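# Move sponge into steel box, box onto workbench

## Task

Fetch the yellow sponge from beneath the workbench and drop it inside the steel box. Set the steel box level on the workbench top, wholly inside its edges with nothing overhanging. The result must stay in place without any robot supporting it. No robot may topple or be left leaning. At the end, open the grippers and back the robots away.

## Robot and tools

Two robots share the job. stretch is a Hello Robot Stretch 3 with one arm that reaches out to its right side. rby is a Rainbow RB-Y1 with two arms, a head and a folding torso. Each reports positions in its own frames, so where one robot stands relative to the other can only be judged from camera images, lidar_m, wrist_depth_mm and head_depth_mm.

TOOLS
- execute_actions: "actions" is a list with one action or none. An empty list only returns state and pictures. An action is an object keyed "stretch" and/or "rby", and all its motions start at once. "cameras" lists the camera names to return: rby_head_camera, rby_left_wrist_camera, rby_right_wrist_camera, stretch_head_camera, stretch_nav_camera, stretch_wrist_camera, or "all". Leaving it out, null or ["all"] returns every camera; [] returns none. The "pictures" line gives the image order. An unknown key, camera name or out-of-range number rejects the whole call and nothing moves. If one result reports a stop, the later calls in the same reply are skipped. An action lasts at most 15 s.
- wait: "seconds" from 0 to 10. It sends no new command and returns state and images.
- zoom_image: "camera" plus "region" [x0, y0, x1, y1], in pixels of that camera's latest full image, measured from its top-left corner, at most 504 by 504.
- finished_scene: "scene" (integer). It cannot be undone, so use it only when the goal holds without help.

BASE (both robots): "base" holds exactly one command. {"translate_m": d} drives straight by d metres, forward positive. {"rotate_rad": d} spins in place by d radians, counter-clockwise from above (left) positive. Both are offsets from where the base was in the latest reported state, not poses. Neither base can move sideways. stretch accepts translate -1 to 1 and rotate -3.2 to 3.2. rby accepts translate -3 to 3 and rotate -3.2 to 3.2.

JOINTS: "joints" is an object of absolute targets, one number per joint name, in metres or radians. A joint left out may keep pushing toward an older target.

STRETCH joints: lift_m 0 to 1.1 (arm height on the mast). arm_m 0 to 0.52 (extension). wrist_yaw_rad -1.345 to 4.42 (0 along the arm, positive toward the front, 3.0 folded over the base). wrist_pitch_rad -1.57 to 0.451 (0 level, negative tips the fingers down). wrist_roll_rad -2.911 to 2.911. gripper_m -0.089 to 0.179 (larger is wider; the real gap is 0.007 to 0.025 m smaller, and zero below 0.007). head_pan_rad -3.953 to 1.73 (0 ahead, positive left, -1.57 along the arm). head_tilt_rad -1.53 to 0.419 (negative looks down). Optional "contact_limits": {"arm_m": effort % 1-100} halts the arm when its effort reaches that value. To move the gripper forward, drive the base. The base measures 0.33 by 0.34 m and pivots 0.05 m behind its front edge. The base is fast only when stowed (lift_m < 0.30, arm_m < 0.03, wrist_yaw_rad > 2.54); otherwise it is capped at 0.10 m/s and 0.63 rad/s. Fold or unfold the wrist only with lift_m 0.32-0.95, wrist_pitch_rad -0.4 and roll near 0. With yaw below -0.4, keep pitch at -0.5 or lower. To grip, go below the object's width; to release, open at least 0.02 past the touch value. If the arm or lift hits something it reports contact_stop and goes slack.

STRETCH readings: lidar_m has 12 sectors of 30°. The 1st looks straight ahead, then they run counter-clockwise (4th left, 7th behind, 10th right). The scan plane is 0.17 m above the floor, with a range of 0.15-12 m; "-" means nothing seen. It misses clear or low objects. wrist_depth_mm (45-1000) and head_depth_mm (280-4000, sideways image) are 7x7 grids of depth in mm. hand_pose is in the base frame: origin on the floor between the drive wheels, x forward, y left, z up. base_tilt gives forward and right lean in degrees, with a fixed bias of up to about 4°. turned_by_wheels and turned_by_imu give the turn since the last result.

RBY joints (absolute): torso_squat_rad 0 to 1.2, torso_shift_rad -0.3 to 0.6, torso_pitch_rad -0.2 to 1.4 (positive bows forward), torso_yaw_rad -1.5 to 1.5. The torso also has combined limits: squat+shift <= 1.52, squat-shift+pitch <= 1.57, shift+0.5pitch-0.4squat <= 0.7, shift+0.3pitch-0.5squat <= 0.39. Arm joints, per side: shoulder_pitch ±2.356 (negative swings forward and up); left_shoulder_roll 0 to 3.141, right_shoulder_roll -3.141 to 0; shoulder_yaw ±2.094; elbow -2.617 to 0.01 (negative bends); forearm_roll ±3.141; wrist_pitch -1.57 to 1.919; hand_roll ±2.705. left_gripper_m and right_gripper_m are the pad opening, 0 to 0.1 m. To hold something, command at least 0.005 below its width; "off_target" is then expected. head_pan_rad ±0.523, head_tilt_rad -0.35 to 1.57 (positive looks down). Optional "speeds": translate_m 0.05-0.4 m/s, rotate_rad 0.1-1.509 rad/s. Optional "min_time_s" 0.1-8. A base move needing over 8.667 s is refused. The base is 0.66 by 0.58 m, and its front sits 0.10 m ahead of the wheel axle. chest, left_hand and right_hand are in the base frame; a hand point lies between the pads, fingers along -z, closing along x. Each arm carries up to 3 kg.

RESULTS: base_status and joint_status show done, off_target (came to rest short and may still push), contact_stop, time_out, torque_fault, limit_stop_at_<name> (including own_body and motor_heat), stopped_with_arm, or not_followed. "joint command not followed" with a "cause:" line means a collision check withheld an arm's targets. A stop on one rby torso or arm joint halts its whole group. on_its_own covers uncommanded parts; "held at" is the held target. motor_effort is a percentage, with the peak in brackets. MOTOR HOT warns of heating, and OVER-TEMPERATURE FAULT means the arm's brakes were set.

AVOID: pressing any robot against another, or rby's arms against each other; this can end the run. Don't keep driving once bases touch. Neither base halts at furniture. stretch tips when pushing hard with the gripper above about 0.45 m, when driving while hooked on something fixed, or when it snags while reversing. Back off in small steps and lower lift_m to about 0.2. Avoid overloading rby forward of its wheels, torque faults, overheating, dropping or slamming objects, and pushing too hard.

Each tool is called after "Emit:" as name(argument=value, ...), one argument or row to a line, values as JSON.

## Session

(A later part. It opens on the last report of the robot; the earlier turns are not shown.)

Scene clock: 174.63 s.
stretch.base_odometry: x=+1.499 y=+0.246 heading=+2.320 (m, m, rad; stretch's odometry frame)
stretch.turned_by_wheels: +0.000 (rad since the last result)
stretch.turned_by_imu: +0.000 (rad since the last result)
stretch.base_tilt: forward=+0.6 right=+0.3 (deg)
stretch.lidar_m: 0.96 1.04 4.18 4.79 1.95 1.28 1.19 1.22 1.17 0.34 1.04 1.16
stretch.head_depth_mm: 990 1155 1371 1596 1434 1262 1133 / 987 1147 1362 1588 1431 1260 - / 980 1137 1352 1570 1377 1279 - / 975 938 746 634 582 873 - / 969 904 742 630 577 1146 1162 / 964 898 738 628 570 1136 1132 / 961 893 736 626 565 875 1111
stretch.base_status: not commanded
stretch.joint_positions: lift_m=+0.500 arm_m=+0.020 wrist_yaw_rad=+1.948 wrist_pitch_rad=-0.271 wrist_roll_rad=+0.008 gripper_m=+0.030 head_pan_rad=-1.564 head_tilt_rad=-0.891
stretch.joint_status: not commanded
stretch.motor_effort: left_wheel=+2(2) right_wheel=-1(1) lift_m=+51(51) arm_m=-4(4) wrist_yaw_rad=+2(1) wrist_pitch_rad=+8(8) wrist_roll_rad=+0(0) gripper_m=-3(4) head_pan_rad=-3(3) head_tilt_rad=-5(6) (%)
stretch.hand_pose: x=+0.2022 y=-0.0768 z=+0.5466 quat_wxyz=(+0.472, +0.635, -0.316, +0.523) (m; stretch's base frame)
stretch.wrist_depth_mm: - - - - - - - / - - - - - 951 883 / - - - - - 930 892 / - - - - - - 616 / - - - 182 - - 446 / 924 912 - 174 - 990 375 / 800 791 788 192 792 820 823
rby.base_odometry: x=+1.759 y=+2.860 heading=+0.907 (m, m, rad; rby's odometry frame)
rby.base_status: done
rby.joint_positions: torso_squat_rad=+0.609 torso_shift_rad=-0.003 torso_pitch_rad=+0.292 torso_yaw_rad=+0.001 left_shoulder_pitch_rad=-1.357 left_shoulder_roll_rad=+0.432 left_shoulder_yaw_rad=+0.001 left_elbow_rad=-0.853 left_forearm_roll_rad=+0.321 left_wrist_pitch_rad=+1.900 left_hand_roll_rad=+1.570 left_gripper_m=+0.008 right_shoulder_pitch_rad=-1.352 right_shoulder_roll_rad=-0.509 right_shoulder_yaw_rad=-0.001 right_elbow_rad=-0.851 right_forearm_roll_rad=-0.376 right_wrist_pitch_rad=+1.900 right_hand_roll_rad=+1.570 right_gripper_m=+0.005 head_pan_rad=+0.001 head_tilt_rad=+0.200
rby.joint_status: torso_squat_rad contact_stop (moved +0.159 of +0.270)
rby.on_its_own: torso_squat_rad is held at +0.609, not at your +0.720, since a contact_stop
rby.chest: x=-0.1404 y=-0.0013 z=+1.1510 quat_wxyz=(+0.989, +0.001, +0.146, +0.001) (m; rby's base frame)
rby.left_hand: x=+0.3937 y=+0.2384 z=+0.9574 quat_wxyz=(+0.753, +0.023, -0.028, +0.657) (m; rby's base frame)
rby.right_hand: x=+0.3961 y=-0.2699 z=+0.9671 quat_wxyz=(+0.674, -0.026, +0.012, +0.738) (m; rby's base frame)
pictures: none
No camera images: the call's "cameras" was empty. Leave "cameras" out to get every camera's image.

Emit:
execute_actions(
  actions=[
    {"rby":{"joints":{"torso_squat_rad":0.58,"torso_pitch_rad":0.3,"left_gripper_m":0.04,"right_gripper_m":0.04}},"stretch":{"joints":{"lift_m":1.09,"wrist_pitch_rad":0}}},
  ],
  cameras=[],
)

Emit:
execute_actions(
  actions=[
    {"rby":{"joints":{"torso_squat_rad":0,"torso_pitch_rad":0.2,"head_tilt_rad":0.7}}},
  ],
  cameras=["rby_head_camera"],
)

Emit:
execute_actions(
  actions=[
    {"rby":{"base":{"translate_m":-0.9}}},
  ],
  cameras=["rby_head_camera","stretch_nav_camera"],
)

Scene clock: 181.27 s.
stretch.base_odometry: x=+1.499 y=+0.246 heading=+2.320 (m, m, rad; stretch's odometry frame)
stretch.turned_by_wheels: +0.000 (rad since the last result)
stretch.turned_by_imu: +0.001 (rad since the last result)
stretch.base_tilt: forward=+0.6 right=+0.3 (deg)
stretch.lidar_m: 0.96 1.03 4.19 4.79 1.96 1.28 1.20 1.22 1.17 0.34 1.04 1.16
stretch.head_depth_mm: - - 1454 1594 1432 1269 1133 / - - 1451 1583 1422 1264 1132 / - - 1436 1564 1375 1258 1130 / - - 702 633 582 959 1131 / 952 - - - 577 1144 1123 / 945 - - - 570 1139 1118 / - - - - 565 873 1117
stretch.base_status: not commanded
stretch.joint_positions: lift_m=+1.090 arm_m=+0.020 wrist_yaw_rad=+1.948 wrist_pitch_rad=-0.024 wrist_roll_rad=+0.008 gripper_m=+0.030 head_pan_rad=-1.564 head_tilt_rad=-0.891
stretch.joint_status: all done
stretch.motor_effort: left_wheel=+1(1) right_wheel=-1(2) lift_m=+51(52) arm_m=-4(4) wrist_yaw_rad=+1(1) wrist_pitch_rad=+8(11) wrist_roll_rad=+0(0) gripper_m=-3(4) head_pan_rad=-2(2) head_tilt_rad=-6(6) (%)
stretch.hand_pose: x=+0.2163 y=-0.0712 z=+1.1982 quat_wxyz=(+0.403, +0.592, -0.392, +0.578) (m; stretch's base frame)
stretch.wrist_depth_mm: - - - - - - - / - - - - - - - / - - - - 911 - - / - - - - - 807 805 / - - - 180 - - 851 / - - - 174 - - 838 / - - - 190 - 828 816
rby.base_odometry: x=+1.759 y=+2.860 heading=+0.907 (m, m, rad; rby's odometry frame)
rby.base_status: not commanded
rby.joint_positions: torso_squat_rad=+0.580 torso_shift_rad=-0.002 torso_pitch_rad=+0.300 torso_yaw_rad=+0.001 left_shoulder_pitch_rad=-1.351 left_shoulder_roll_rad=+0.432 left_shoulder_yaw_rad=+0.000 left_elbow_rad=-0.850 left_forearm_roll_rad=+0.320 left_wrist_pitch_rad=+1.900 left_hand_roll_rad=+1.570 left_gripper_m=+0.040 right_shoulder_pitch_rad=-1.350 right_shoulder_roll_rad=-0.510 right_shoulder_yaw_rad=+0.000 right_elbow_rad=-0.850 right_forearm_roll_rad=-0.375 right_wrist_pitch_rad=+1.900 right_hand_roll_rad=+1.570 right_gripper_m=+0.040 head_pan_rad=+0.001 head_tilt_rad=+0.200
rby.joint_status: all done
rby.chest: x=-0.1376 y=-0.0011 z=+1.1616 quat_wxyz=(+0.989, +0.001, +0.149, +0.001) (m; rby's base frame)
rby.left_hand: x=+0.3927 y=+0.2400 z=+0.9598 quat_wxyz=(+0.753, +0.029, -0.023, +0.657) (m; rby's base frame)
rby.right_hand: x=+0.3965 y=-0.2709 z=+0.9723 quat_wxyz=(+0.675, -0.023, +0.017, +0.737) (m; rby's base frame)
pictures: none
No camera images: the call's "cameras" was empty. Leave "cameras" out to get every camera's image.

Scene clock: 183.97 s.
stretch.base_odometry: x=+1.499 y=+0.246 heading=+2.320 (m, m, rad; stretch's odometry frame)
stretch.turned_by_wheels: +0.000 (rad since the last result)
stretch.turned_by_imu: +0.000 (rad since the last result)
stretch.base_tilt: forward=+0.6 right=+0.3 (deg)
stretch.lidar_m: 0.96 1.03 4.19 4.77 1.96 1.28 1.19 1.22 1.18 0.34 1.04 1.15
stretch.head_depth_mm: - - 1451 1594 1432 1266 1135 / - - 1449 1574 1433 1262 1130 / - - 1435 1569 1375 1258 1126 / - - 701 633 582 962 1130 / 951 - - - 577 1141 1120 / 945 - - - 570 1141 1117 / - - - - 565 874 1108
stretch.base_status: not commanded
stretch.joint_positions: lift_m=+1.090 arm_m=+0.020 wrist_yaw_rad=+1.948 wrist_pitch_rad=-0.024 wrist_roll_rad=+0.008 gripper_m=+0.030 head_pan_rad=-1.564 head_tilt_rad=-0.891
stretch.joint_status: not commanded
stretch.motor_effort: left_wheel=+1(1) right_wheel=-1(1) lift_m=+51(51) arm_m=-4(4) wrist_yaw_rad=+2(1) wrist_pitch_rad=+8(8) wrist_roll_rad=+0(1) gripper_m=-3(3) head_pan_rad=-3(2) head_tilt_rad=-5(5) (%)
stretch.hand_pose: x=+0.2163 y=-0.0712 z=+1.1982 quat_wxyz=(+0.403, +0.592, -0.392, +0.578) (m; stretch's base frame)
stretch.wrist_depth_mm: - - - - - - - / - - - - 901 - - / - - - - - 788 788 / - - - - - - - / - - - 181 - - - / - - - 172 - - 847 / - - - 190 - 865 845
rby.base_odometry: x=+1.759 y=+2.860 heading=+0.907 (m, m, rad; rby's odometry frame)
rby.base_status: not commanded
rby.joint_positions: torso_squat_rad=+0.000 torso_shift_rad=-0.002 torso_pitch_rad=+0.200 torso_yaw_rad=+0.001 left_shoulder_pitch_rad=-1.350 left_shoulder_roll_rad=+0.432 left_shoulder_yaw_rad=+0.000 left_elbow_rad=-0.850 left_forearm_roll_rad=+0.320 left_wrist_pitch_rad=+1.900 left_hand_roll_rad=+1.570 left_gripper_m=+0.040 right_shoulder_pitch_rad=-1.350 right_shoulder_roll_rad=-0.510 right_shoulder_yaw_rad=+0.000 right_elbow_rad=-0.850 right_forearm_roll_rad=-0.375 right_wrist_pitch_rad=+1.900 right_hand_roll_rad=+1.570 right_gripper_m=+0.040 head_pan_rad=+0.001 head_tilt_rad=+0.700
rby.joint_status: all done
rby.chest: x=-0.1678 y=-0.0012 z=+1.2838 quat_wxyz=(+0.995, +0.001, +0.100, +0.001) (m; rby's base frame)
rby.left_hand: x=+0.3800 y=+0.2399 z=+1.1358 quat_wxyz=(+0.751, -0.003, -0.060, +0.658) (m; rby's base frame)
rby.right_hand: x=+0.3825 y=-0.2711 z=+1.1485 quat_wxyz=(+0.675, -0.060, -0.017, +0.735) (m; rby's base frame)
pictures: rby_head_camera
Images, in order (width x height): rby_head_camera 896x504.

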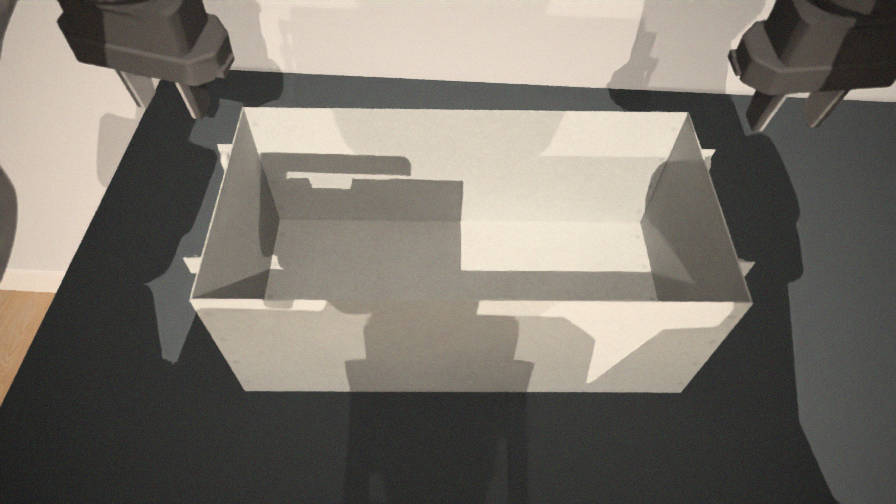

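Scene clock: 187.63 s.
stretch.base_odometry: x=+1.499 y=+0.246 heading=+2.320 (m, m, rad; stretch's odometry frame)
stretch.turned_by_wheels: +0.000 (rad since the last result)
stretch.turned_by_imu: +0.001 (rad since the last result)
stretch.base_tilt: forward=+0.8 right=+0.3 (deg)
stretch.lidar_m: 1.14 1.10 1.25 4.81 1.95 1.28 1.20 1.22 1.18 0.33 1.04 1.16
stretch.head_depth_mm: - - 1456 1592 1438 1265 1133 / - - 1457 1587 1430 1260 1128 / - - 1434 1563 1375 1257 1128 / - - 702 634 582 960 1128 / 953 - - - 576 1144 1120 / 948 - - - 570 1140 1114 / - - - - 565 873 1115
stretch.base_status: not commanded
stretch.joint_positions: lift_m=+1.090 arm_m=+0.020 wrist_yaw_rad=+1.948 wrist_pitch_rad=-0.024 wrist_roll_rad=+0.008 gripper_m=+0.030 head_pan_rad=-1.564 head_tilt_rad=-0.891
stretch.joint_status: not commanded
stretch.motor_effort: left_wheel=+1(1) right_wheel=-2(1) lift_m=+50(51) arm_m=-4(5) wrist_yaw_rad=+1(2) wrist_pitch_rad=+8(8) wrist_roll_rad=+0(0) gripper_m=-3(4) head_pan_rad=-2(2) head_tilt_rad=-6(5) (%)
stretch.hand_pose: x=+0.2163 y=-0.0712 z=+1.1982 quat_wxyz=(+0.403, +0.592, -0.392, +0.578) (m; stretch's base frame)
stretch.wrist_depth_mm: - - - - - - - / - - 959 - - - - / - - - - - - - / - - - - - - - / - - - 182 - - - / - - - 173 - - 832 / - - - 189 - 843 829
rby.base_odometry: x=+1.204 y=+2.151 heading=+0.906 (m, m, rad; rby's odometry frame)
rby.base_status: done
rby.joint_positions: torso_squat_rad=+0.000 torso_shift_rad=-0.002 torso_pitch_rad=+0.200 torso_yaw_rad=+0.001 left_shoulder_pitch_rad=-1.350 left_shoulder_roll_rad=+0.432 left_shoulder_yaw_rad=+0.000 left_elbow_rad=-0.850 left_forearm_roll_rad=+0.320 left_wrist_pitch_rad=+1.900 left_hand_roll_rad=+1.570 left_gripper_m=+0.040 right_shoulder_pitch_rad=-1.350 right_shoulder_roll_rad=-0.510 right_shoulder_yaw_rad=+0.000 right_elbow_rad=-0.850 right_forearm_roll_rad=-0.375 right_wrist_pitch_rad=+1.900 right_hand_roll_rad=+1.570 right_gripper_m=+0.040 head_pan_rad=+0.001 head_tilt_rad=+0.700
rby.joint_status: not commanded
rby.chest: x=-0.1678 y=-0.0012 z=+1.2838 quat_wxyz=(+0.995, +0.001, +0.100, +0.001) (m; rby's base frame)
rby.left_hand: x=+0.3799 y=+0.2399 z=+1.1358 quat_wxyz=(+0.750, -0.003, -0.060, +0.658) (m; rby's base frame)
rby.right_hand: x=+0.3825 y=-0.2711 z=+1.1486 quat_wxyz=(+0.675, -0.060, -0.017, +0.735) (m; rby's base frame)
pictures: rby_head_camera, stretch_nav_camera (sideways: a quarter turn counterclockwise sets it upright)
Images, in order (width x height): rby_head_camera 896x504, stretch_nav_camera 672x504.

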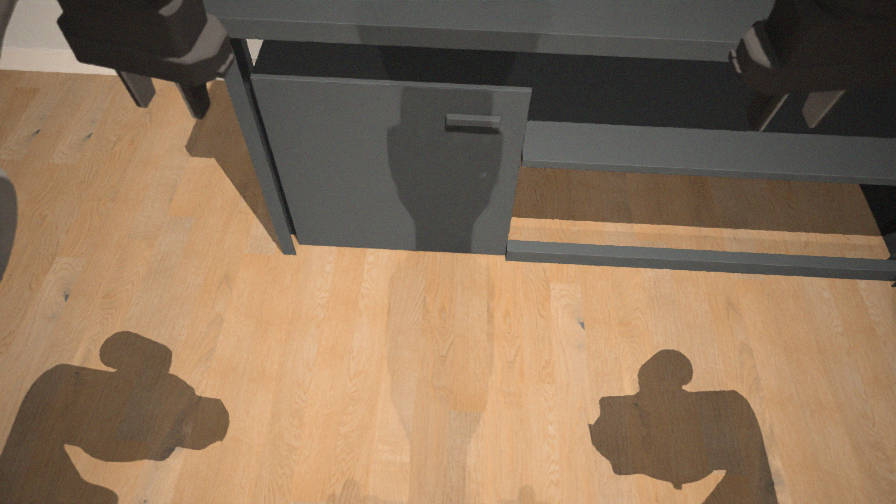

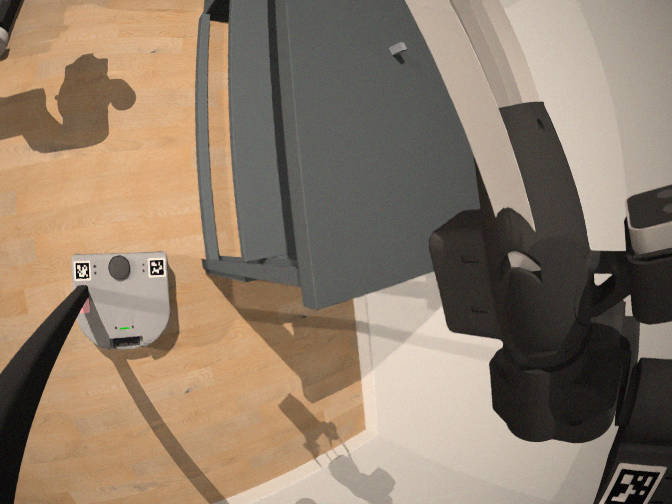

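Emit:
execute_actions(
  actions=[
    {"rby":{"base":{"translate_m":-0.7}},"stretch":{"base":{"translate_m":1.0},"joints":{"wrist_yaw_rad":0.0,"head_tilt_rad":-0.6,"head_pan_rad":-1.2}}},
  ],
  cameras=["stretch_head_camera","stretch_nav_camera","stretch_wrist_camera"],
)

Scene clock: 199.37 s.
stretch.base_odometry: x=+0.818 y=+0.978 heading=+2.320 (m, m, rad; stretch's odometry frame)
stretch.turned_by_wheels: +0.000 (rad since the last result)
stretch.turned_by_imu: +0.004 (rad since the last result)
stretch.base_tilt: forward=+0.6 right=+0.1 (deg)
stretch.lidar_m: 0.70 2.50 2.73 1.40 3.55 2.34 2.19 1.04 0.98 0.60 0.27 0.32
stretch.head_depth_mm: 775 846 931 841 687 584 496 / 795 869 944 719 495 553 493 / 817 896 964 745 505 562 491 / 840 924 989 755 523 570 488 / 863 956 1015 770 542 572 487 / 888 985 764 783 563 570 485 / 914 1018 783 800 586 567 483
stretch.base_status: done
stretch.joint_positions: lift_m=+1.090 arm_m=+0.020 wrist_yaw_rad=+0.003 wrist_pitch_rad=-0.024 wrist_roll_rad=+0.008 gripper_m=+0.030 head_pan_rad=-1.207 head_tilt_rad=-0.606
stretch.joint_status: all done
stretch.motor_effort: left_wheel=+1(5) right_wheel=-2(3) lift_m=+51(50) arm_m=-4(4) wrist_yaw_rad=-2(3) wrist_pitch_rad=+8(8) wrist_roll_rad=+0(0) gripper_m=-4(3) head_pan_rad=+3(21) head_tilt_rad=+4(32) (%)
stretch.hand_pose: x=-0.0208 y=-0.4209 z=+1.1982 quat_wxyz=(+0.705, +0.010, -0.709, -0.008) (m; stretch's base frame)
stretch.wrist_depth_mm: 625 631 676 683 710 750 772 / 642 663 675 701 727 780 775 / 655 686 709 724 766 785 795 / 677 684 731 756 778 808 833 / 681 717 742 182 801 820 864 / 704 736 - 174 821 833 900 / 712 729 752 191 786 832 857
rby.base_odometry: x=+0.771 y=+1.601 heading=+0.905 (m, m, rad; rby's odometry frame)
rby.base_status: done
rby.joint_positions: torso_squat_rad=+0.000 torso_shift_rad=-0.002 torso_pitch_rad=+0.200 torso_yaw_rad=+0.001 left_shoulder_pitch_rad=-1.350 left_shoulder_roll_rad=+0.432 left_shoulder_yaw_rad=+0.000 left_elbow_rad=-0.850 left_forearm_roll_rad=+0.320 left_wrist_pitch_rad=+1.900 left_hand_roll_rad=+1.570 left_gripper_m=+0.040 right_shoulder_pitch_rad=-1.350 right_shoulder_roll_rad=-0.510 right_shoulder_yaw_rad=+0.000 right_elbow_rad=-0.850 right_forearm_roll_rad=-0.375 right_wrist_pitch_rad=+1.900 right_hand_roll_rad=+1.570 right_gripper_m=+0.040 head_pan_rad=+0.001 head_tilt_rad=+0.700
rby.joint_status: not commanded
rby.chest: x=-0.1678 y=-0.0012 z=+1.2838 quat_wxyz=(+0.995, +0.001, +0.100, +0.001) (m; rby's base frame)
rby.left_hand: x=+0.3799 y=+0.2400 z=+1.1358 quat_wxyz=(+0.750, -0.003, -0.060, +0.658) (m; rby's base frame)
rby.right_hand: x=+0.3825 y=-0.2712 z=+1.1485 quat_wxyz=(+0.675, -0.060, -0.017, +0.735) (m; rby's base frame)
pictures: stretch_head_camera (sideways: a quarter turn clockwise sets it upright), stretch_nav_camera (sideways: a quarter turn counterclockwise sets it upright), stretch_wrist_camera
Images, in order (width x height): stretch_head_camera 896x504, stretch_nav_camera 672x504, stretch_wrist_camera 644x364.

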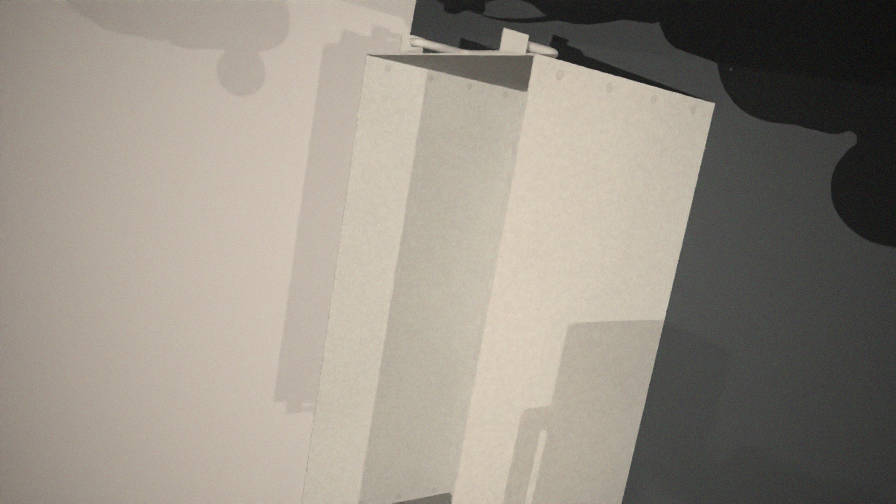

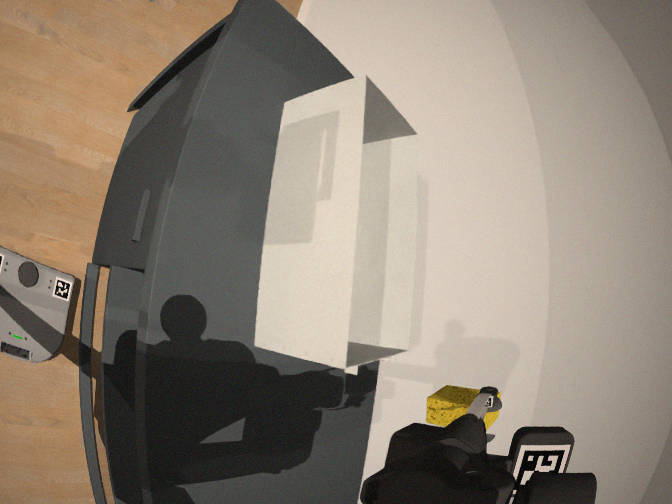

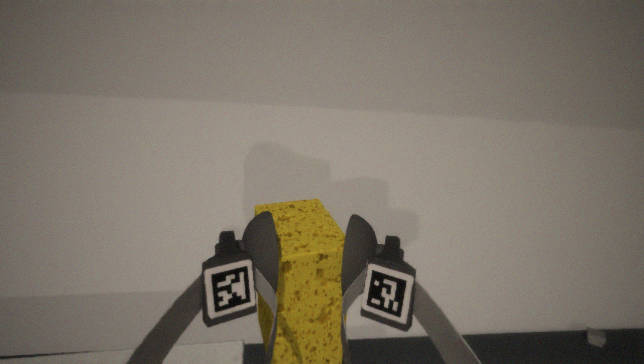

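Emit:
execute_actions(
  actions=[
    {"stretch":{"base":{"translate_m":0.25},"joints":{"arm_m":0.2,"wrist_pitch_rad":-0.3}}},
  ],
  cameras=["stretch_nav_camera","stretch_wrist_camera"],
)

Scene clock: 203.83 s.
stretch.base_odometry: x=+0.648 y=+1.161 heading=+2.320 (m, m, rad; stretch's odometry frame)
stretch.turned_by_wheels: +0.000 (rad since the last result)
stretch.turned_by_imu: +0.001 (rad since the last result)
stretch.base_tilt: forward=+0.6 right=+0.3 (deg)
stretch.lidar_m: 2.22 2.24 2.56 1.43 1.44 2.61 2.43 1.27 0.24 0.23 0.23 0.29
stretch.head_depth_mm: 751 821 902 659 702 482 496 / 770 845 932 674 459 500 493 / 792 871 951 696 469 521 491 / 813 896 974 716 476 535 489 / 836 924 1012 706 487 546 487 / 863 955 1058 603 499 556 484 / 888 988 1116 866 684 566 483
stretch.base_status: done
stretch.joint_positions: lift_m=+1.090 arm_m=+0.200 wrist_yaw_rad=+0.002 wrist_pitch_rad=-0.315 wrist_roll_rad=+0.008 gripper_m=+0.030 head_pan_rad=-1.207 head_tilt_rad=-0.606
stretch.joint_status: all done
stretch.motor_effort: left_wheel=+1(5) right_wheel=-2(1) lift_m=+51(50) arm_m=+3(4) wrist_yaw_rad=-2(2) wrist_pitch_rad=+6(7) wrist_roll_rad=+0(0) gripper_m=-4(4) head_pan_rad=+3(2) head_tilt_rad=+4(4) (%)
stretch.hand_pose: x=-0.0211 y=-0.5808 z=+1.1260 quat_wxyz=(+0.696, +0.111, -0.701, -0.111) (m; stretch's base frame)
stretch.wrist_depth_mm: 424 440 446 467 482 501 506 / 449 467 484 500 509 530 545 / 489 500 514 534 548 575 597 / 516 521 554 569 595 614 646 / 558 576 588 182 658 685 716 / 589 599 - 174 682 667 693 / 519 522 517 192 308 552 573
rby.base_odometry: x=+0.771 y=+1.601 heading=+0.905 (m, m, rad; rby's odometry frame)
rby.base_status: not commanded
rby.joint_positions: torso_squat_rad=+0.000 torso_shift_rad=-0.002 torso_pitch_rad=+0.200 torso_yaw_rad=+0.001 left_shoulder_pitch_rad=-1.350 left_shoulder_roll_rad=+0.432 left_shoulder_yaw_rad=+0.000 left_elbow_rad=-0.850 left_forearm_roll_rad=+0.320 left_wrist_pitch_rad=+1.900 left_hand_roll_rad=+1.570 left_gripper_m=+0.040 right_shoulder_pitch_rad=-1.350 right_shoulder_roll_rad=-0.510 right_shoulder_yaw_rad=+0.000 right_elbow_rad=-0.850 right_forearm_roll_rad=-0.375 right_wrist_pitch_rad=+1.900 right_hand_roll_rad=+1.570 right_gripper_m=+0.040 head_pan_rad=+0.001 head_tilt_rad=+0.700
rby.joint_status: not commanded
rby.chest: x=-0.1678 y=-0.0012 z=+1.2838 quat_wxyz=(+0.995, +0.001, +0.100, +0.001) (m; rby's base frame)
rby.left_hand: x=+0.3799 y=+0.2400 z=+1.1358 quat_wxyz=(+0.750, -0.003, -0.060, +0.658) (m; rby's base frame)
rby.right_hand: x=+0.3825 y=-0.2712 z=+1.1485 quat_wxyz=(+0.675, -0.060, -0.017, +0.735) (m; rby's base frame)
pictures: stretch_nav_camera (sideways: a quarter turn counterclockwise sets it upright), stretch_wrist_camera
Images, in order (width x height): stretch_nav_camera 672x504, stretch_wrist_camera 644x364.

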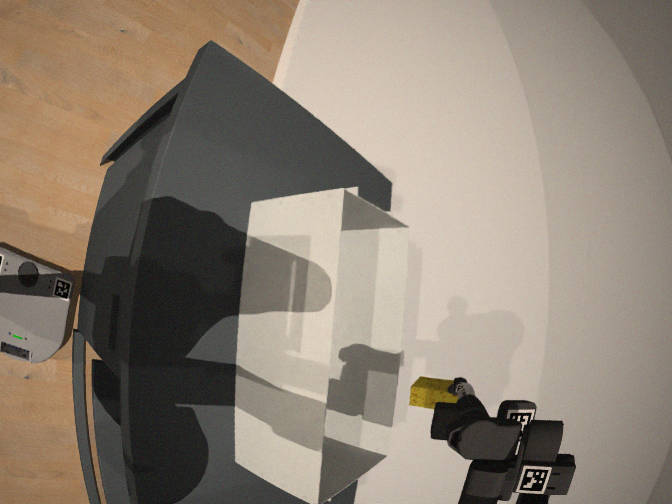

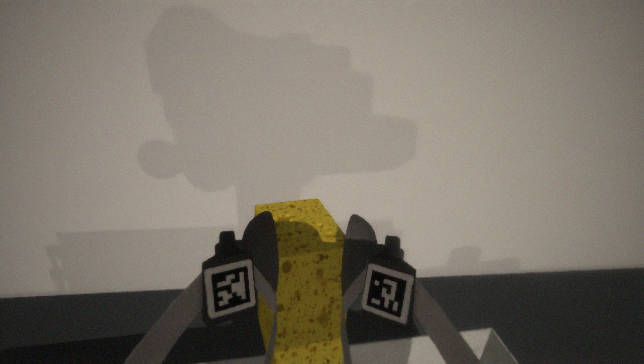

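Emit:
execute_actions(
  actions=[
    {"stretch":{"joints":{"arm_m":0.13,"wrist_pitch_rad":-0.6}}},
  ],
  cameras=["stretch_wrist_camera"],
)

Scene clock: 205.90 s.
stretch.base_odometry: x=+0.648 y=+1.161 heading=+2.320 (m, m, rad; stretch's odometry frame)
stretch.turned_by_wheels: +0.000 (rad since the last result)
stretch.turned_by_imu: +0.000 (rad since the last result)
stretch.base_tilt: forward=+0.8 right=+0.4 (deg)
stretch.lidar_m: 2.22 2.25 2.56 1.43 1.45 2.60 2.44 1.27 0.24 0.23 0.23 0.29
stretch.head_depth_mm: 750 822 903 642 701 481 495 / 771 844 932 676 459 500 493 / 791 868 950 694 469 520 492 / 812 897 974 717 476 535 489 / 837 922 1011 707 487 545 487 / 861 954 1056 602 498 555 485 / 887 989 1108 865 684 567 483
stretch.base_status: not commanded
stretch.joint_positions: lift_m=+1.090 arm_m=+0.130 wrist_yaw_rad=+0.002 wrist_pitch_rad=-0.611 wrist_roll_rad=+0.008 gripper_m=+0.030 head_pan_rad=-1.207 head_tilt_rad=-0.606
stretch.joint_status: all done
stretch.motor_effort: left_wheel=+1(1) right_wheel=-2(1) lift_m=+51(51) arm_m=-4(3) wrist_yaw_rad=-2(1) wrist_pitch_rad=+4(6) wrist_roll_rad=+0(0) gripper_m=-3(3) head_pan_rad=+2(3) head_tilt_rad=+5(4) (%)
stretch.hand_pose: x=-0.0213 y=-0.4713 z=+1.0616 quat_wxyz=(+0.672, +0.213, -0.676, -0.213) (m; stretch's base frame)
stretch.wrist_depth_mm: 520 532 560 569 581 592 606 / 575 590 610 634 650 671 686 / 647 668 673 698 719 731 764 / 327 341 353 362 383 603 659 / 356 375 385 181 450 343 559 / 407 439 - 173 453 323 483 / 408 405 400 191 407 328 255
rby.base_odometry: x=+0.771 y=+1.601 heading=+0.905 (m, m, rad; rby's odometry frame)
rby.base_status: not commanded
rby.joint_positions: torso_squat_rad=+0.000 torso_shift_rad=-0.002 torso_pitch_rad=+0.200 torso_yaw_rad=+0.001 left_shoulder_pitch_rad=-1.350 left_shoulder_roll_rad=+0.432 left_shoulder_yaw_rad=+0.000 left_elbow_rad=-0.850 left_forearm_roll_rad=+0.320 left_wrist_pitch_rad=+1.900 left_hand_roll_rad=+1.570 left_gripper_m=+0.040 right_shoulder_pitch_rad=-1.350 right_shoulder_roll_rad=-0.510 right_shoulder_yaw_rad=+0.000 right_elbow_rad=-0.850 right_forearm_roll_rad=-0.375 right_wrist_pitch_rad=+1.900 right_hand_roll_rad=+1.570 right_gripper_m=+0.040 head_pan_rad=+0.001 head_tilt_rad=+0.700
rby.joint_status: not commanded
rby.chest: x=-0.1678 y=-0.0012 z=+1.2838 quat_wxyz=(+0.995, +0.001, +0.100, +0.001) (m; rby's base frame)
rby.left_hand: x=+0.3799 y=+0.2400 z=+1.1358 quat_wxyz=(+0.750, -0.003, -0.060, +0.658) (m; rby's base frame)
rby.right_hand: x=+0.3825 y=-0.2712 z=+1.1485 quat_wxyz=(+0.675, -0.060, -0.017, +0.735) (m; rby's base frame)
pictures: stretch_wrist_camera
Images, in order (width x height): stretch_wrist_camera 644x364.

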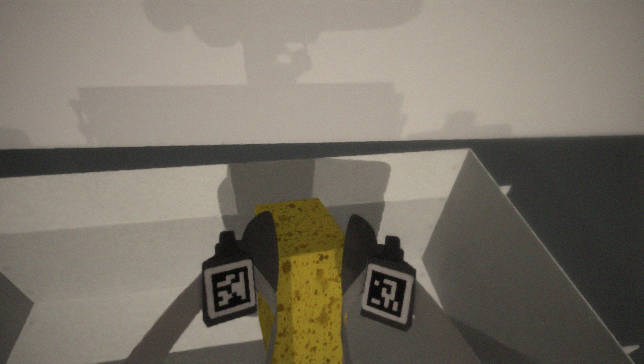

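Emit:
execute_actions(
  actions=[
    {"stretch":{"joints":{"gripper_m":0.13}}},
  ],
  cameras=[],
)

Emit:
execute_actions(
  actions=[
    {"stretch":{"joints":{"wrist_pitch_rad":0,"arm_m":0.0}}},
  ],
  cameras=[],
)

Emit:
execute_actions(
  actions=[
    {"stretch":{"joints":{"wrist_yaw_rad":1.8,"head_tilt_rad":-0.9,"head_pan_rad":-1.57}}},
  ],
  cameras=["stretch_head_camera","stretch_nav_camera"],
)

Scene clock: 207.83 s.
stretch.base_odometry: x=+0.648 y=+1.161 heading=+2.320 (m, m, rad; stretch's odometry frame)
stretch.turned_by_wheels: +0.000 (rad since the last result)
stretch.turned_by_imu: +0.000 (rad since the last result)
stretch.base_tilt: forward=+0.6 right=+0.3 (deg)
stretch.lidar_m: 2.21 2.25 2.56 1.43 1.45 2.60 2.43 1.28 0.24 0.22 0.23 0.29
stretch.head_depth_mm: 750 822 894 663 702 482 495 / 772 844 930 676 459 500 493 / 791 868 951 695 468 520 491 / 814 894 977 717 476 534 488 / 837 925 1009 707 487 545 487 / 860 954 1056 603 499 555 485 / 888 988 1113 867 685 567 483
stretch.base_status: not commanded
stretch.joint_positions: lift_m=+1.090 arm_m=+0.130 wrist_yaw_rad=+0.002 wrist_pitch_rad=-0.611 wrist_roll_rad=+0.008 gripper_m=+0.130 head_pan_rad=-1.207 head_tilt_rad=-0.606
stretch.joint_status: all done
stretch.motor_effort: left_wheel=+1(1) right_wheel=-1(1) lift_m=+51(50) arm_m=-4(3) wrist_yaw_rad=-2(2) wrist_pitch_rad=+4(4) wrist_roll_rad=+0(0) gripper_m=+0(97) head_pan_rad=+2(2) head_tilt_rad=+5(4) (%)
stretch.hand_pose: x=-0.0213 y=-0.4713 z=+1.0616 quat_wxyz=(+0.672, +0.213, -0.676, -0.213) (m; stretch's base frame)
stretch.wrist_depth_mm: 527 547 544 558 583 595 626 / 576 592 611 638 645 672 684 / 653 666 669 700 715 721 744 / 328 332 351 364 388 610 672 / 357 366 400 426 450 338 565 / 409 - 457 466 475 289 485 / 403 403 412 414 424 356 245
rby.base_odometry: x=+0.771 y=+1.601 heading=+0.905 (m, m, rad; rby's odometry frame)
rby.base_status: not commanded
rby.joint_positions: torso_squat_rad=+0.000 torso_shift_rad=-0.002 torso_pitch_rad=+0.200 torso_yaw_rad=+0.001 left_shoulder_pitch_rad=-1.350 left_shoulder_roll_rad=+0.432 left_shoulder_yaw_rad=+0.000 left_elbow_rad=-0.850 left_forearm_roll_rad=+0.320 left_wrist_pitch_rad=+1.900 left_hand_roll_rad=+1.570 left_gripper_m=+0.040 right_shoulder_pitch_rad=-1.350 right_shoulder_roll_rad=-0.510 right_shoulder_yaw_rad=+0.000 right_elbow_rad=-0.850 right_forearm_roll_rad=-0.375 right_wrist_pitch_rad=+1.900 right_hand_roll_rad=+1.570 right_gripper_m=+0.040 head_pan_rad=+0.001 head_tilt_rad=+0.700
rby.joint_status: not commanded
rby.chest: x=-0.1678 y=-0.0012 z=+1.2838 quat_wxyz=(+0.995, +0.001, +0.100, +0.001) (m; rby's base frame)
rby.left_hand: x=+0.3799 y=+0.2400 z=+1.1358 quat_wxyz=(+0.750, -0.003, -0.060, +0.658) (m; rby's base frame)
rby.right_hand: x=+0.3825 y=-0.2712 z=+1.1485 quat_wxyz=(+0.675, -0.060, -0.017, +0.735) (m; rby's base frame)
pictures: none
No camera images: the call's "cameras" was empty. Leave "cameras" out to get every camera's image.

Scene clock: 210.03 s.
stretch.base_odometry: x=+0.648 y=+1.161 heading=+2.320 (m, m, rad; stretch's odometry frame)
stretch.turned_by_wheels: +0.000 (rad since the last result)
stretch.turned_by_imu: +0.000 (rad since the last result)
stretch.base_tilt: forward=+0.4 right=+0.3 (deg)
stretch.lidar_m: 2.22 2.25 2.56 1.43 1.45 2.60 2.44 1.27 0.24 0.23 0.23 0.29
stretch.head_depth_mm: 750 800 916 658 701 482 495 / 771 843 931 677 459 500 494 / 791 870 951 695 469 521 491 / 811 897 976 717 476 536 489 / 835 923 1011 705 487 544 488 / 863 957 1057 603 499 555 485 / 886 987 1113 867 683 568 483
stretch.base_status: not commanded
stretch.joint_positions: lift_m=+1.090 arm_m=+0.000 wrist_yaw_rad=+0.001 wrist_pitch_rad=-0.023 wrist_roll_rad=+0.008 gripper_m=+0.130 head_pan_rad=-1.207 head_tilt_rad=-0.606
stretch.joint_status: all done
stretch.motor_effort: left_wheel=+0(1) right_wheel=-1(2) lift_m=+51(51) arm_m=-4(4) wrist_yaw_rad=-2(1) wrist_pitch_rad=+8(7) wrist_roll_rad=+0(0) gripper_m=+1(1) head_pan_rad=+2(2) head_tilt_rad=+4(4) (%)
stretch.hand_pose: x=-0.0211 y=-0.4009 z=+1.1983 quat_wxyz=(+0.705, +0.009, -0.709, -0.008) (m; stretch's base frame)
stretch.wrist_depth_mm: 629 649 656 680 687 735 750 / 657 660 698 681 731 745 742 / 649 684 690 718 728 748 786 / 659 693 696 740 776 790 809 / 677 699 733 755 793 820 856 / 705 - 754 781 806 854 889 / 702 763 758 784 811 784 858
rby.base_odometry: x=+0.771 y=+1.601 heading=+0.905 (m, m, rad; rby's odometry frame)
rby.base_status: not commanded
rby.joint_positions: torso_squat_rad=+0.000 torso_shift_rad=-0.002 torso_pitch_rad=+0.200 torso_yaw_rad=+0.001 left_shoulder_pitch_rad=-1.350 left_shoulder_roll_rad=+0.432 left_shoulder_yaw_rad=+0.000 left_elbow_rad=-0.850 left_forearm_roll_rad=+0.320 left_wrist_pitch_rad=+1.900 left_hand_roll_rad=+1.570 left_gripper_m=+0.040 right_shoulder_pitch_rad=-1.350 right_shoulder_roll_rad=-0.510 right_shoulder_yaw_rad=+0.000 right_elbow_rad=-0.850 right_forearm_roll_rad=-0.375 right_wrist_pitch_rad=+1.900 right_hand_roll_rad=+1.570 right_gripper_m=+0.040 head_pan_rad=+0.001 head_tilt_rad=+0.700
rby.joint_status: not commanded
rby.chest: x=-0.1678 y=-0.0012 z=+1.2838 quat_wxyz=(+0.995, +0.001, +0.100, +0.001) (m; rby's base frame)
rby.left_hand: x=+0.3799 y=+0.2400 z=+1.1358 quat_wxyz=(+0.750, -0.003, -0.060, +0.658) (m; rby's base frame)
rby.right_hand: x=+0.3825 y=-0.2712 z=+1.1485 quat_wxyz=(+0.675, -0.060, -0.017, +0.735) (m; rby's base frame)
pictures: none
No camera images: the call's "cameras" was empty. Leave "cameras" out to get every camera's image.

Scene clock: 211.93 s.
stretch.base_odometry: x=+0.648 y=+1.161 heading=+2.320 (m, m, rad; stretch's odometry frame)
stretch.turned_by_wheels: +0.000 (rad since the last result)
stretch.turned_by_imu: +0.000 (rad since the last result)
stretch.base_tilt: forward=+0.7 right=+0.3 (deg)
stretch.lidar_m: 2.21 2.25 2.56 1.43 1.45 2.61 2.43 1.27 0.24 0.23 0.23 0.29
stretch.head_depth_mm: - - - 570 556 491 1087 / - - - 567 556 490 1070 / - - - 557 553 488 1067 / 854 - - 545 550 486 918 / 834 751 - 530 548 485 938 / 832 - - - 537 483 912 / 805 - - - 535 482 888
stretch.base_status: not commanded
stretch.joint_positions: lift_m=+1.090 arm_m=+0.000 wrist_yaw_rad=+1.797 wrist_pitch_rad=-0.023 wrist_roll_rad=+0.008 gripper_m=+0.130 head_pan_rad=-1.563 head_tilt_rad=-0.889
stretch.joint_status: all done
stretch.motor_effort: left_wheel=+1(1) right_wheel=-2(2) lift_m=+50(50) arm_m=-4(4) wrist_yaw_rad=+2(2) wrist_pitch_rad=+8(8) wrist_roll_rad=+0(0) gripper_m=+0(0) head_pan_rad=-3(20) head_tilt_rad=-7(38) (%)
stretch.hand_pose: x=+0.2277 y=-0.0879 z=+1.1983 quat_wxyz=(+0.445, +0.560, -0.435, +0.546) (m; stretch's base frame)
stretch.wrist_depth_mm: - - - - - - - / - - - - - - - / - - - - - - - / - - - - - - - / - - - - - - - / - - - - - - - / - - - - - - -
rby.base_odometry: x=+0.771 y=+1.601 heading=+0.905 (m, m, rad; rby's odometry frame)
rby.base_status: not commanded
rby.joint_positions: torso_squat_rad=+0.000 torso_shift_rad=-0.002 torso_pitch_rad=+0.200 torso_yaw_rad=+0.001 left_shoulder_pitch_rad=-1.350 left_shoulder_roll_rad=+0.432 left_shoulder_yaw_rad=+0.000 left_elbow_rad=-0.850 left_forearm_roll_rad=+0.320 left_wrist_pitch_rad=+1.900 left_hand_roll_rad=+1.570 left_gripper_m=+0.040 right_shoulder_pitch_rad=-1.350 right_shoulder_roll_rad=-0.510 right_shoulder_yaw_rad=+0.000 right_elbow_rad=-0.850 right_forearm_roll_rad=-0.375 right_wrist_pitch_rad=+1.900 right_hand_roll_rad=+1.570 right_gripper_m=+0.040 head_pan_rad=+0.001 head_tilt_rad=+0.700
rby.joint_status: not commanded
rby.chest: x=-0.1678 y=-0.0012 z=+1.2838 quat_wxyz=(+0.995, +0.001, +0.100, +0.001) (m; rby's base frame)
rby.left_hand: x=+0.3799 y=+0.2400 z=+1.1358 quat_wxyz=(+0.750, -0.003, -0.060, +0.658) (m; rby's base frame)
rby.right_hand: x=+0.3825 y=-0.2712 z=+1.1485 quat_wxyz=(+0.675, -0.060, -0.017, +0.735) (m; rby's base frame)
pictures: stretch_head_camera (sideways: a quarter turn clockwise sets it upright), stretch_nav_camera (sideways: a quarter turn counterclockwise sets it upright)
Images, in order (width x height): stretch_head_camera 896x504, stretch_nav_camera 672x504.

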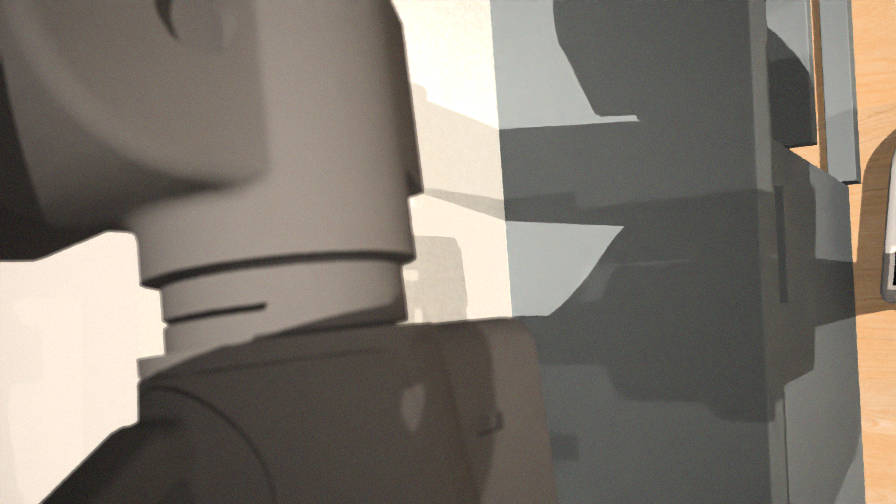

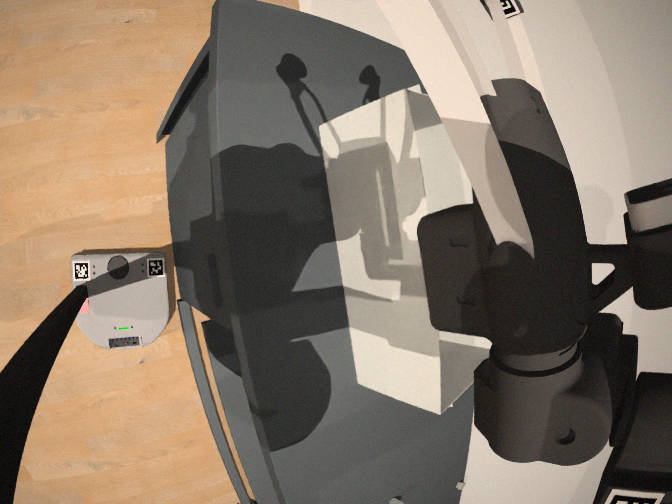

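Emit:
execute_actions(
  actions=[
    {"stretch":{"base":{"rotate_rad":0.3},"joints":{"lift_m":0.6}},"rby":{"joints":{"head_tilt_rad":0.0}}},
  ],
  cameras=[],
)

Emit:
execute_actions(
  actions=[
    {"stretch":{"base":{"translate_m":0.4}}},
  ],
  cameras=["rby_head_camera","stretch_nav_camera"],
)

Scene clock: 217.33 s.
stretch.base_odometry: x=+0.648 y=+1.161 heading=+2.620 (m, m, rad; stretch's odometry frame)
stretch.turned_by_wheels: +0.300 (rad since the last result)
stretch.turned_by_imu: +0.304 (rad since the last result)
stretch.base_tilt: forward=+0.6 right=-0.1 (deg)
stretch.lidar_m: 2.22 2.47 1.44 1.43 2.95 2.44 1.27 0.28 0.23 0.23 0.25 0.41
stretch.head_depth_mm: 809 633 684 493 558 500 - / 829 634 694 508 556 507 - / 851 649 694 524 555 - 990 / 870 648 706 541 552 501 1095 / 892 664 493 559 550 495 - / 916 608 499 580 550 502 - / 938 906 706 631 547 509 1106
stretch.base_status: done
stretch.joint_positions: lift_m=+0.677 arm_m=+0.000 wrist_yaw_rad=+1.793 wrist_pitch_rad=-0.017 wrist_roll_rad=+0.008 gripper_m=+0.130 head_pan_rad=-1.564 head_tilt_rad=-0.891
stretch.joint_status: lift_m contact_stop (moved -0.412 of -0.490)
stretch.on_its_own: lift_m is slack since a contact_stop, until your next command for it (your +0.600 is given up)
stretch.motor_effort: left_wheel=-3(14) right_wheel=-1(5) lift_m=+41(49) arm_m=+3(6) wrist_yaw_rad=+6(8) wrist_pitch_rad=+6(9) wrist_roll_rad=+0(0) gripper_m=+0(0) head_pan_rad=-2(3) head_tilt_rad=-7(7) (%)
stretch.hand_pose: x=+0.2282 y=-0.0884 z=+0.7878 quat_wxyz=(+0.445, +0.558, -0.438, +0.547) (m; stretch's base frame)
stretch.wrist_depth_mm: - - - - - - - / - - - - - - - / - - - - - - - / - - - - - - - / - - - - - - 258 / - - - - - - 191 / - - - - - - 161
rby.base_odometry: x=+0.771 y=+1.601 heading=+0.905 (m, m, rad; rby's odometry frame)
rby.base_status: not commanded
rby.joint_positions: torso_squat_rad=+0.000 torso_shift_rad=-0.002 torso_pitch_rad=+0.200 torso_yaw_rad=+0.001 left_shoulder_pitch_rad=-1.350 left_shoulder_roll_rad=+0.432 left_shoulder_yaw_rad=+0.000 left_elbow_rad=-0.850 left_forearm_roll_rad=+0.320 left_wrist_pitch_rad=+1.900 left_hand_roll_rad=+1.570 left_gripper_m=+0.040 right_shoulder_pitch_rad=-1.350 right_shoulder_roll_rad=-0.510 right_shoulder_yaw_rad=+0.000 right_elbow_rad=-0.850 right_forearm_roll_rad=-0.375 right_wrist_pitch_rad=+1.900 right_hand_roll_rad=+1.570 right_gripper_m=+0.040 head_pan_rad=+0.001 head_tilt_rad=+0.000
rby.joint_status: all done
rby.chest: x=-0.1678 y=-0.0012 z=+1.2838 quat_wxyz=(+0.995, +0.001, +0.100, +0.001) (m; rby's base frame)
rby.left_hand: x=+0.3799 y=+0.2400 z=+1.1358 quat_wxyz=(+0.750, -0.003, -0.060, +0.658) (m; rby's base frame)
rby.right_hand: x=+0.3825 y=-0.2712 z=+1.1485 quat_wxyz=(+0.675, -0.060, -0.017, +0.735) (m; rby's base frame)
pictures: none
No camera images: the call's "cameras" was empty. Leave "cameras" out to get every camera's image.

not run: a stop came earlier in this reply.

Arm end landed on the bench top; raise it and drive off.

Emit:
execute_actions(
  actions=[
    {"stretch":{"joints":{"lift_m":0.8}}},
  ],
  cameras=[],
)

Emit:
execute_actions(
  actions=[
    {"stretch":{"base":{"translate_m":0.5}}},
  ],
  cameras=["rby_head_camera","stretch_nav_camera"],
)

Scene clock: 219.47 s.
stretch.base_odometry: x=+0.648 y=+1.161 heading=+2.620 (m, m, rad; stretch's odometry frame)
stretch.turned_by_wheels: +0.000 (rad since the last result)
stretch.turned_by_imu: -0.003 (rad since the last result)
stretch.base_tilt: forward=+0.5 right=+0.2 (deg)
stretch.lidar_m: 2.22 2.46 1.44 1.43 2.96 2.44 1.27 0.27 0.23 0.23 0.25 0.40
stretch.head_depth_mm: 804 626 682 485 555 - 746 / 823 629 688 501 565 - 757 / 845 639 691 517 573 - 861 / 864 642 701 534 562 - 1021 / 881 655 485 552 548 501 1086 / 911 605 491 570 546 - 1081 / 934 894 684 625 544 506 1080
stretch.base_status: not commanded
stretch.joint_positions: lift_m=+0.800 arm_m=+0.000 wrist_yaw_rad=+1.798 wrist_pitch_rad=-0.017 wrist_roll_rad=+0.008 gripper_m=+0.130 head_pan_rad=-1.564 head_tilt_rad=-0.891
stretch.joint_status: all done
stretch.motor_effort: left_wheel=+0(4) right_wheel=-1(4) lift_m=+50(52) arm_m=+3(4) wrist_yaw_rad=+2(7) wrist_pitch_rad=+6(6) wrist_roll_rad=+0(0) gripper_m=+0(0) head_pan_rad=-2(3) head_tilt_rad=-5(6) (%)
stretch.hand_pose: x=+0.2279 y=-0.0872 z=+0.9100 quat_wxyz=(+0.444, +0.559, -0.437, +0.548) (m; stretch's base frame)
stretch.wrist_depth_mm: - - - - - - - / - - - - - - - / - - - - - - - / - - - - - - - / - - - - - - - / - - - - - - - / - - - - - - 339
rby.base_odometry: x=+0.771 y=+1.601 heading=+0.905 (m, m, rad; rby's odometry frame)
rby.base_status: not commanded
rby.joint_positions: torso_squat_rad=+0.000 torso_shift_rad=-0.002 torso_pitch_rad=+0.200 torso_yaw_rad=+0.001 left_shoulder_pitch_rad=-1.350 left_shoulder_roll_rad=+0.432 left_shoulder_yaw_rad=+0.000 left_elbow_rad=-0.850 left_forearm_roll_rad=+0.320 left_wrist_pitch_rad=+1.900 left_hand_roll_rad=+1.570 left_gripper_m=+0.040 right_shoulder_pitch_rad=-1.350 right_shoulder_roll_rad=-0.510 right_shoulder_yaw_rad=+0.000 right_elbow_rad=-0.850 right_forearm_roll_rad=-0.375 right_wrist_pitch_rad=+1.900 right_hand_roll_rad=+1.570 right_gripper_m=+0.040 head_pan_rad=+0.001 head_tilt_rad=+0.000
rby.joint_status: not commanded
rby.chest: x=-0.1678 y=-0.0012 z=+1.2838 quat_wxyz=(+0.995, +0.001, +0.100, +0.001) (m; rby's base frame)
rby.left_hand: x=+0.3799 y=+0.2400 z=+1.1358 quat_wxyz=(+0.750, -0.003, -0.060, +0.658) (m; rby's base frame)
rby.right_hand: x=+0.3825 y=-0.2712 z=+1.1485 quat_wxyz=(+0.675, -0.060, -0.017, +0.735) (m; rby's base frame)
pictures: none
No camera images: the call's "cameras" was empty. Leave "cameras" out to get every camera's image.

Scene clock: 225.97 s.
stretch.base_odometry: x=+0.215 y=+1.410 heading=+2.620 (m, m, rad; stretch's odometry frame)
stretch.turned_by_wheels: +0.000 (rad since the last result)
stretch.turned_by_imu: +0.002 (rad since the last result)
stretch.base_tilt: forward=+0.6 right=+0.2 (deg)
stretch.lidar_m: 1.73 1.92 2.66 1.37 1.49 2.91 1.78 0.38 0.28 0.28 1.15 1.74
stretch.head_depth_mm: 886 927 759 641 566 - 1086 / 907 979 755 637 565 - 1087 / 925 1071 1259 1455 586 - 1100 / 951 1100 1308 1549 1442 - 1109 / 977 1134 1360 1574 1415 1291 1090 / 1005 1167 1407 1590 1413 - 1083 / 1028 1206 1456 1615 1406 1287 1082
stretch.base_status: done
stretch.joint_positions: lift_m=+0.800 arm_m=+0.000 wrist_yaw_rad=+1.798 wrist_pitch_rad=-0.017 wrist_roll_rad=+0.008 gripper_m=+0.130 head_pan_rad=-1.564 head_tilt_rad=-0.891
stretch.joint_status: not commanded
stretch.motor_effort: left_wheel=+0(5) right_wheel=+0(3) lift_m=+50(50) arm_m=+2(3) wrist_yaw_rad=+2(2) wrist_pitch_rad=+6(6) wrist_roll_rad=+0(0) gripper_m=+2(1) head_pan_rad=-3(2) head_tilt_rad=-6(5) (%)
stretch.hand_pose: x=+0.2279 y=-0.0872 z=+0.9100 quat_wxyz=(+0.444, +0.559, -0.437, +0.548) (m; stretch's base frame)
stretch.wrist_depth_mm: - - - - - - - / - - - - - - - / - - - - - - - / - - - - - - - / - - - - - - - / - - - - - - - / - - - - - - -
rby.base_odometry: x=+0.771 y=+1.601 heading=+0.905 (m, m, rad; rby's odometry frame)
rby.base_status: not commanded
rby.joint_positions: torso_squat_rad=+0.000 torso_shift_rad=-0.002 torso_pitch_rad=+0.200 torso_yaw_rad=+0.001 left_shoulder_pitch_rad=-1.350 left_shoulder_roll_rad=+0.432 left_shoulder_yaw_rad=+0.000 left_elbow_rad=-0.850 left_forearm_roll_rad=+0.320 left_wrist_pitch_rad=+1.900 left_hand_roll_rad=+1.570 left_gripper_m=+0.040 right_shoulder_pitch_rad=-1.350 right_shoulder_roll_rad=-0.510 right_shoulder_yaw_rad=+0.000 right_elbow_rad=-0.850 right_forearm_roll_rad=-0.375 right_wrist_pitch_rad=+1.900 right_hand_roll_rad=+1.570 right_gripper_m=+0.040 head_pan_rad=+0.001 head_tilt_rad=+0.000
rby.joint_status: not commanded
rby.chest: x=-0.1678 y=-0.0012 z=+1.2838 quat_wxyz=(+0.995, +0.001, +0.100, +0.001) (m; rby's base frame)
rby.left_hand: x=+0.3799 y=+0.2400 z=+1.1358 quat_wxyz=(+0.750, -0.003, -0.060, +0.658) (m; rby's base frame)
rby.right_hand: x=+0.3825 y=-0.2712 z=+1.1485 quat_wxyz=(+0.675, -0.060, -0.017, +0.735) (m; rby's base frame)
pictures: rby_head_camera, stretch_nav_camera (sideways: a quarter turn counterclockwise sets it upright)
Images, in order (width x height): rby_head_camera 896x504, stretch_nav_camera 672x504.

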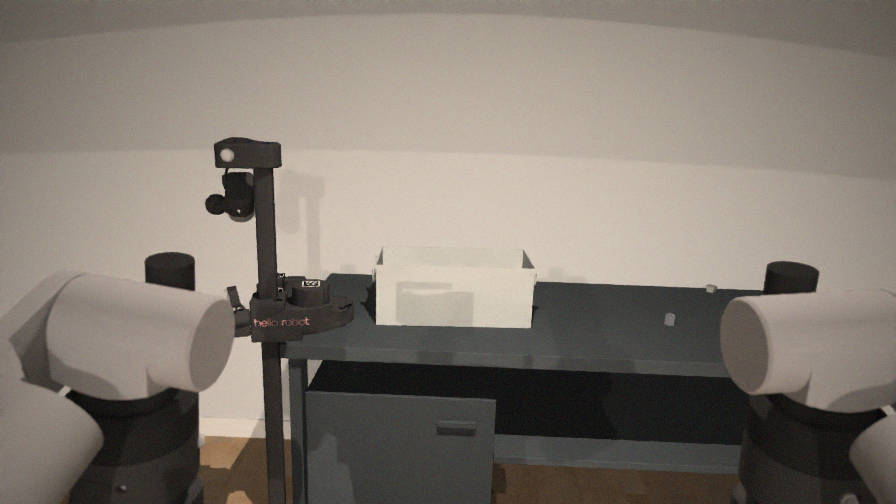

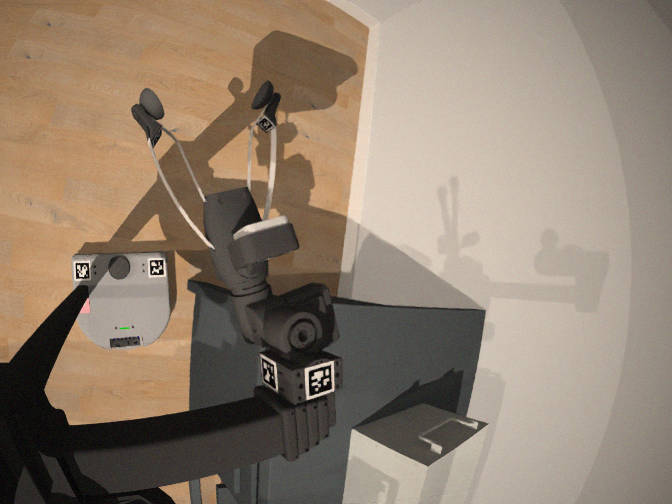

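Emit:
execute_actions(
  actions=[
    {"stretch":{"base":{"translate_m":0.35}}},
  ],
  cameras=["rby_head_camera"],
)

Emit:
finished_scene(
  scene=2,
)

Scene clock: 231.47 s.
stretch.base_odometry: x=-0.089 y=+1.584 heading=+2.620 (m, m, rad; stretch's odometry frame)
stretch.turned_by_wheels: +0.000 (rad since the last result)
stretch.turned_by_imu: +0.002 (rad since the last result)
stretch.base_tilt: forward=+0.6 right=+0.2 (deg)
stretch.lidar_m: 1.39 1.55 1.91 1.41 1.43 3.26 0.89 0.49 0.70 1.10 1.22 1.40
stretch.head_depth_mm: 942 1079 1260 1520 1453 - 1113 / 967 1108 1297 1547 1471 - 1131 / 987 1141 1345 1578 1483 - 1127 / 1015 1170 1396 1592 1451 - 1122 / 1043 1208 1444 1613 1414 1293 1087 / 1070 1246 1499 1623 1411 - 1082 / 1097 1285 1551 1610 1402 1288 1080
stretch.base_status: done
stretch.joint_positions: lift_m=+0.800 arm_m=+0.000 wrist_yaw_rad=+1.798 wrist_pitch_rad=-0.017 wrist_roll_rad=+0.008 gripper_m=+0.130 head_pan_rad=-1.564 head_tilt_rad=-0.891
stretch.joint_status: not commanded
stretch.motor_effort: left_wheel=-1(2) right_wheel=+0(4) lift_m=+50(50) arm_m=+2(3) wrist_yaw_rad=+2(1) wrist_pitch_rad=+6(6) wrist_roll_rad=+0(0) gripper_m=+0(0) head_pan_rad=-2(2) head_tilt_rad=-7(6) (%)
stretch.hand_pose: x=+0.2279 y=-0.0872 z=+0.9100 quat_wxyz=(+0.444, +0.559, -0.437, +0.548) (m; stretch's base frame)
stretch.wrist_depth_mm: - - - - - - - / - - - - - - - / - - - - - - - / - - - - - - - / - - - - - - - / - - - - - - - / - - - - - - -
rby.base_odometry: x=+0.771 y=+1.601 heading=+0.905 (m, m, rad; rby's odometry frame)
rby.base_status: not commanded
rby.joint_positions: torso_squat_rad=+0.000 torso_shift_rad=-0.002 torso_pitch_rad=+0.200 torso_yaw_rad=+0.001 left_shoulder_pitch_rad=-1.350 left_shoulder_roll_rad=+0.432 left_shoulder_yaw_rad=+0.000 left_elbow_rad=-0.850 left_forearm_roll_rad=+0.320 left_wrist_pitch_rad=+1.900 left_hand_roll_rad=+1.570 left_gripper_m=+0.040 right_shoulder_pitch_rad=-1.350 right_shoulder_roll_rad=-0.510 right_shoulder_yaw_rad=+0.000 right_elbow_rad=-0.850 right_forearm_roll_rad=-0.375 right_wrist_pitch_rad=+1.900 right_hand_roll_rad=+1.570 right_gripper_m=+0.040 head_pan_rad=+0.001 head_tilt_rad=+0.000
rby.joint_status: not commanded
rby.chest: x=-0.1678 y=-0.0012 z=+1.2838 quat_wxyz=(+0.995, +0.001, +0.100, +0.001) (m; rby's base frame)
rby.left_hand: x=+0.3799 y=+0.2400 z=+1.1358 quat_wxyz=(+0.750, -0.003, -0.060, +0.658) (m; rby's base frame)
rby.right_hand: x=+0.3825 y=-0.2712 z=+1.1485 quat_wxyz=(+0.675, -0.060, -0.017, +0.735) (m; rby's base frame)
pictures: rby_head_camera
Images, in order (width x height): rby_head_camera 896x504.

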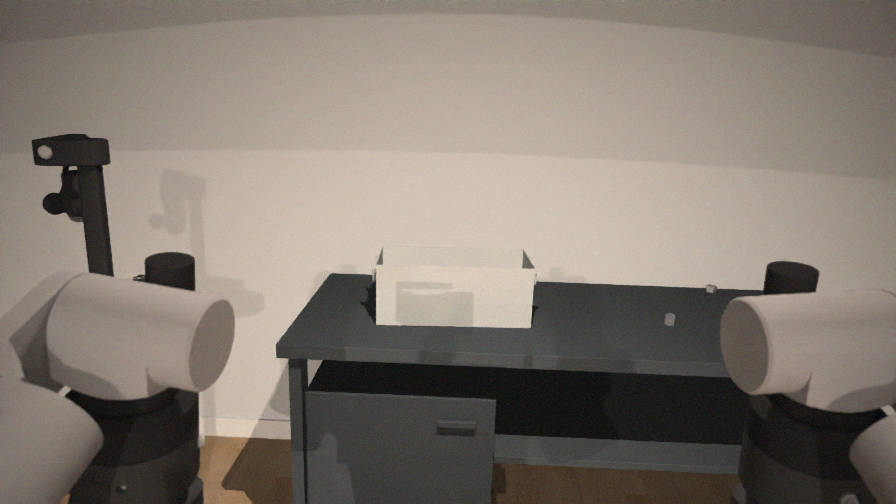

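The scene is finished: the task was done.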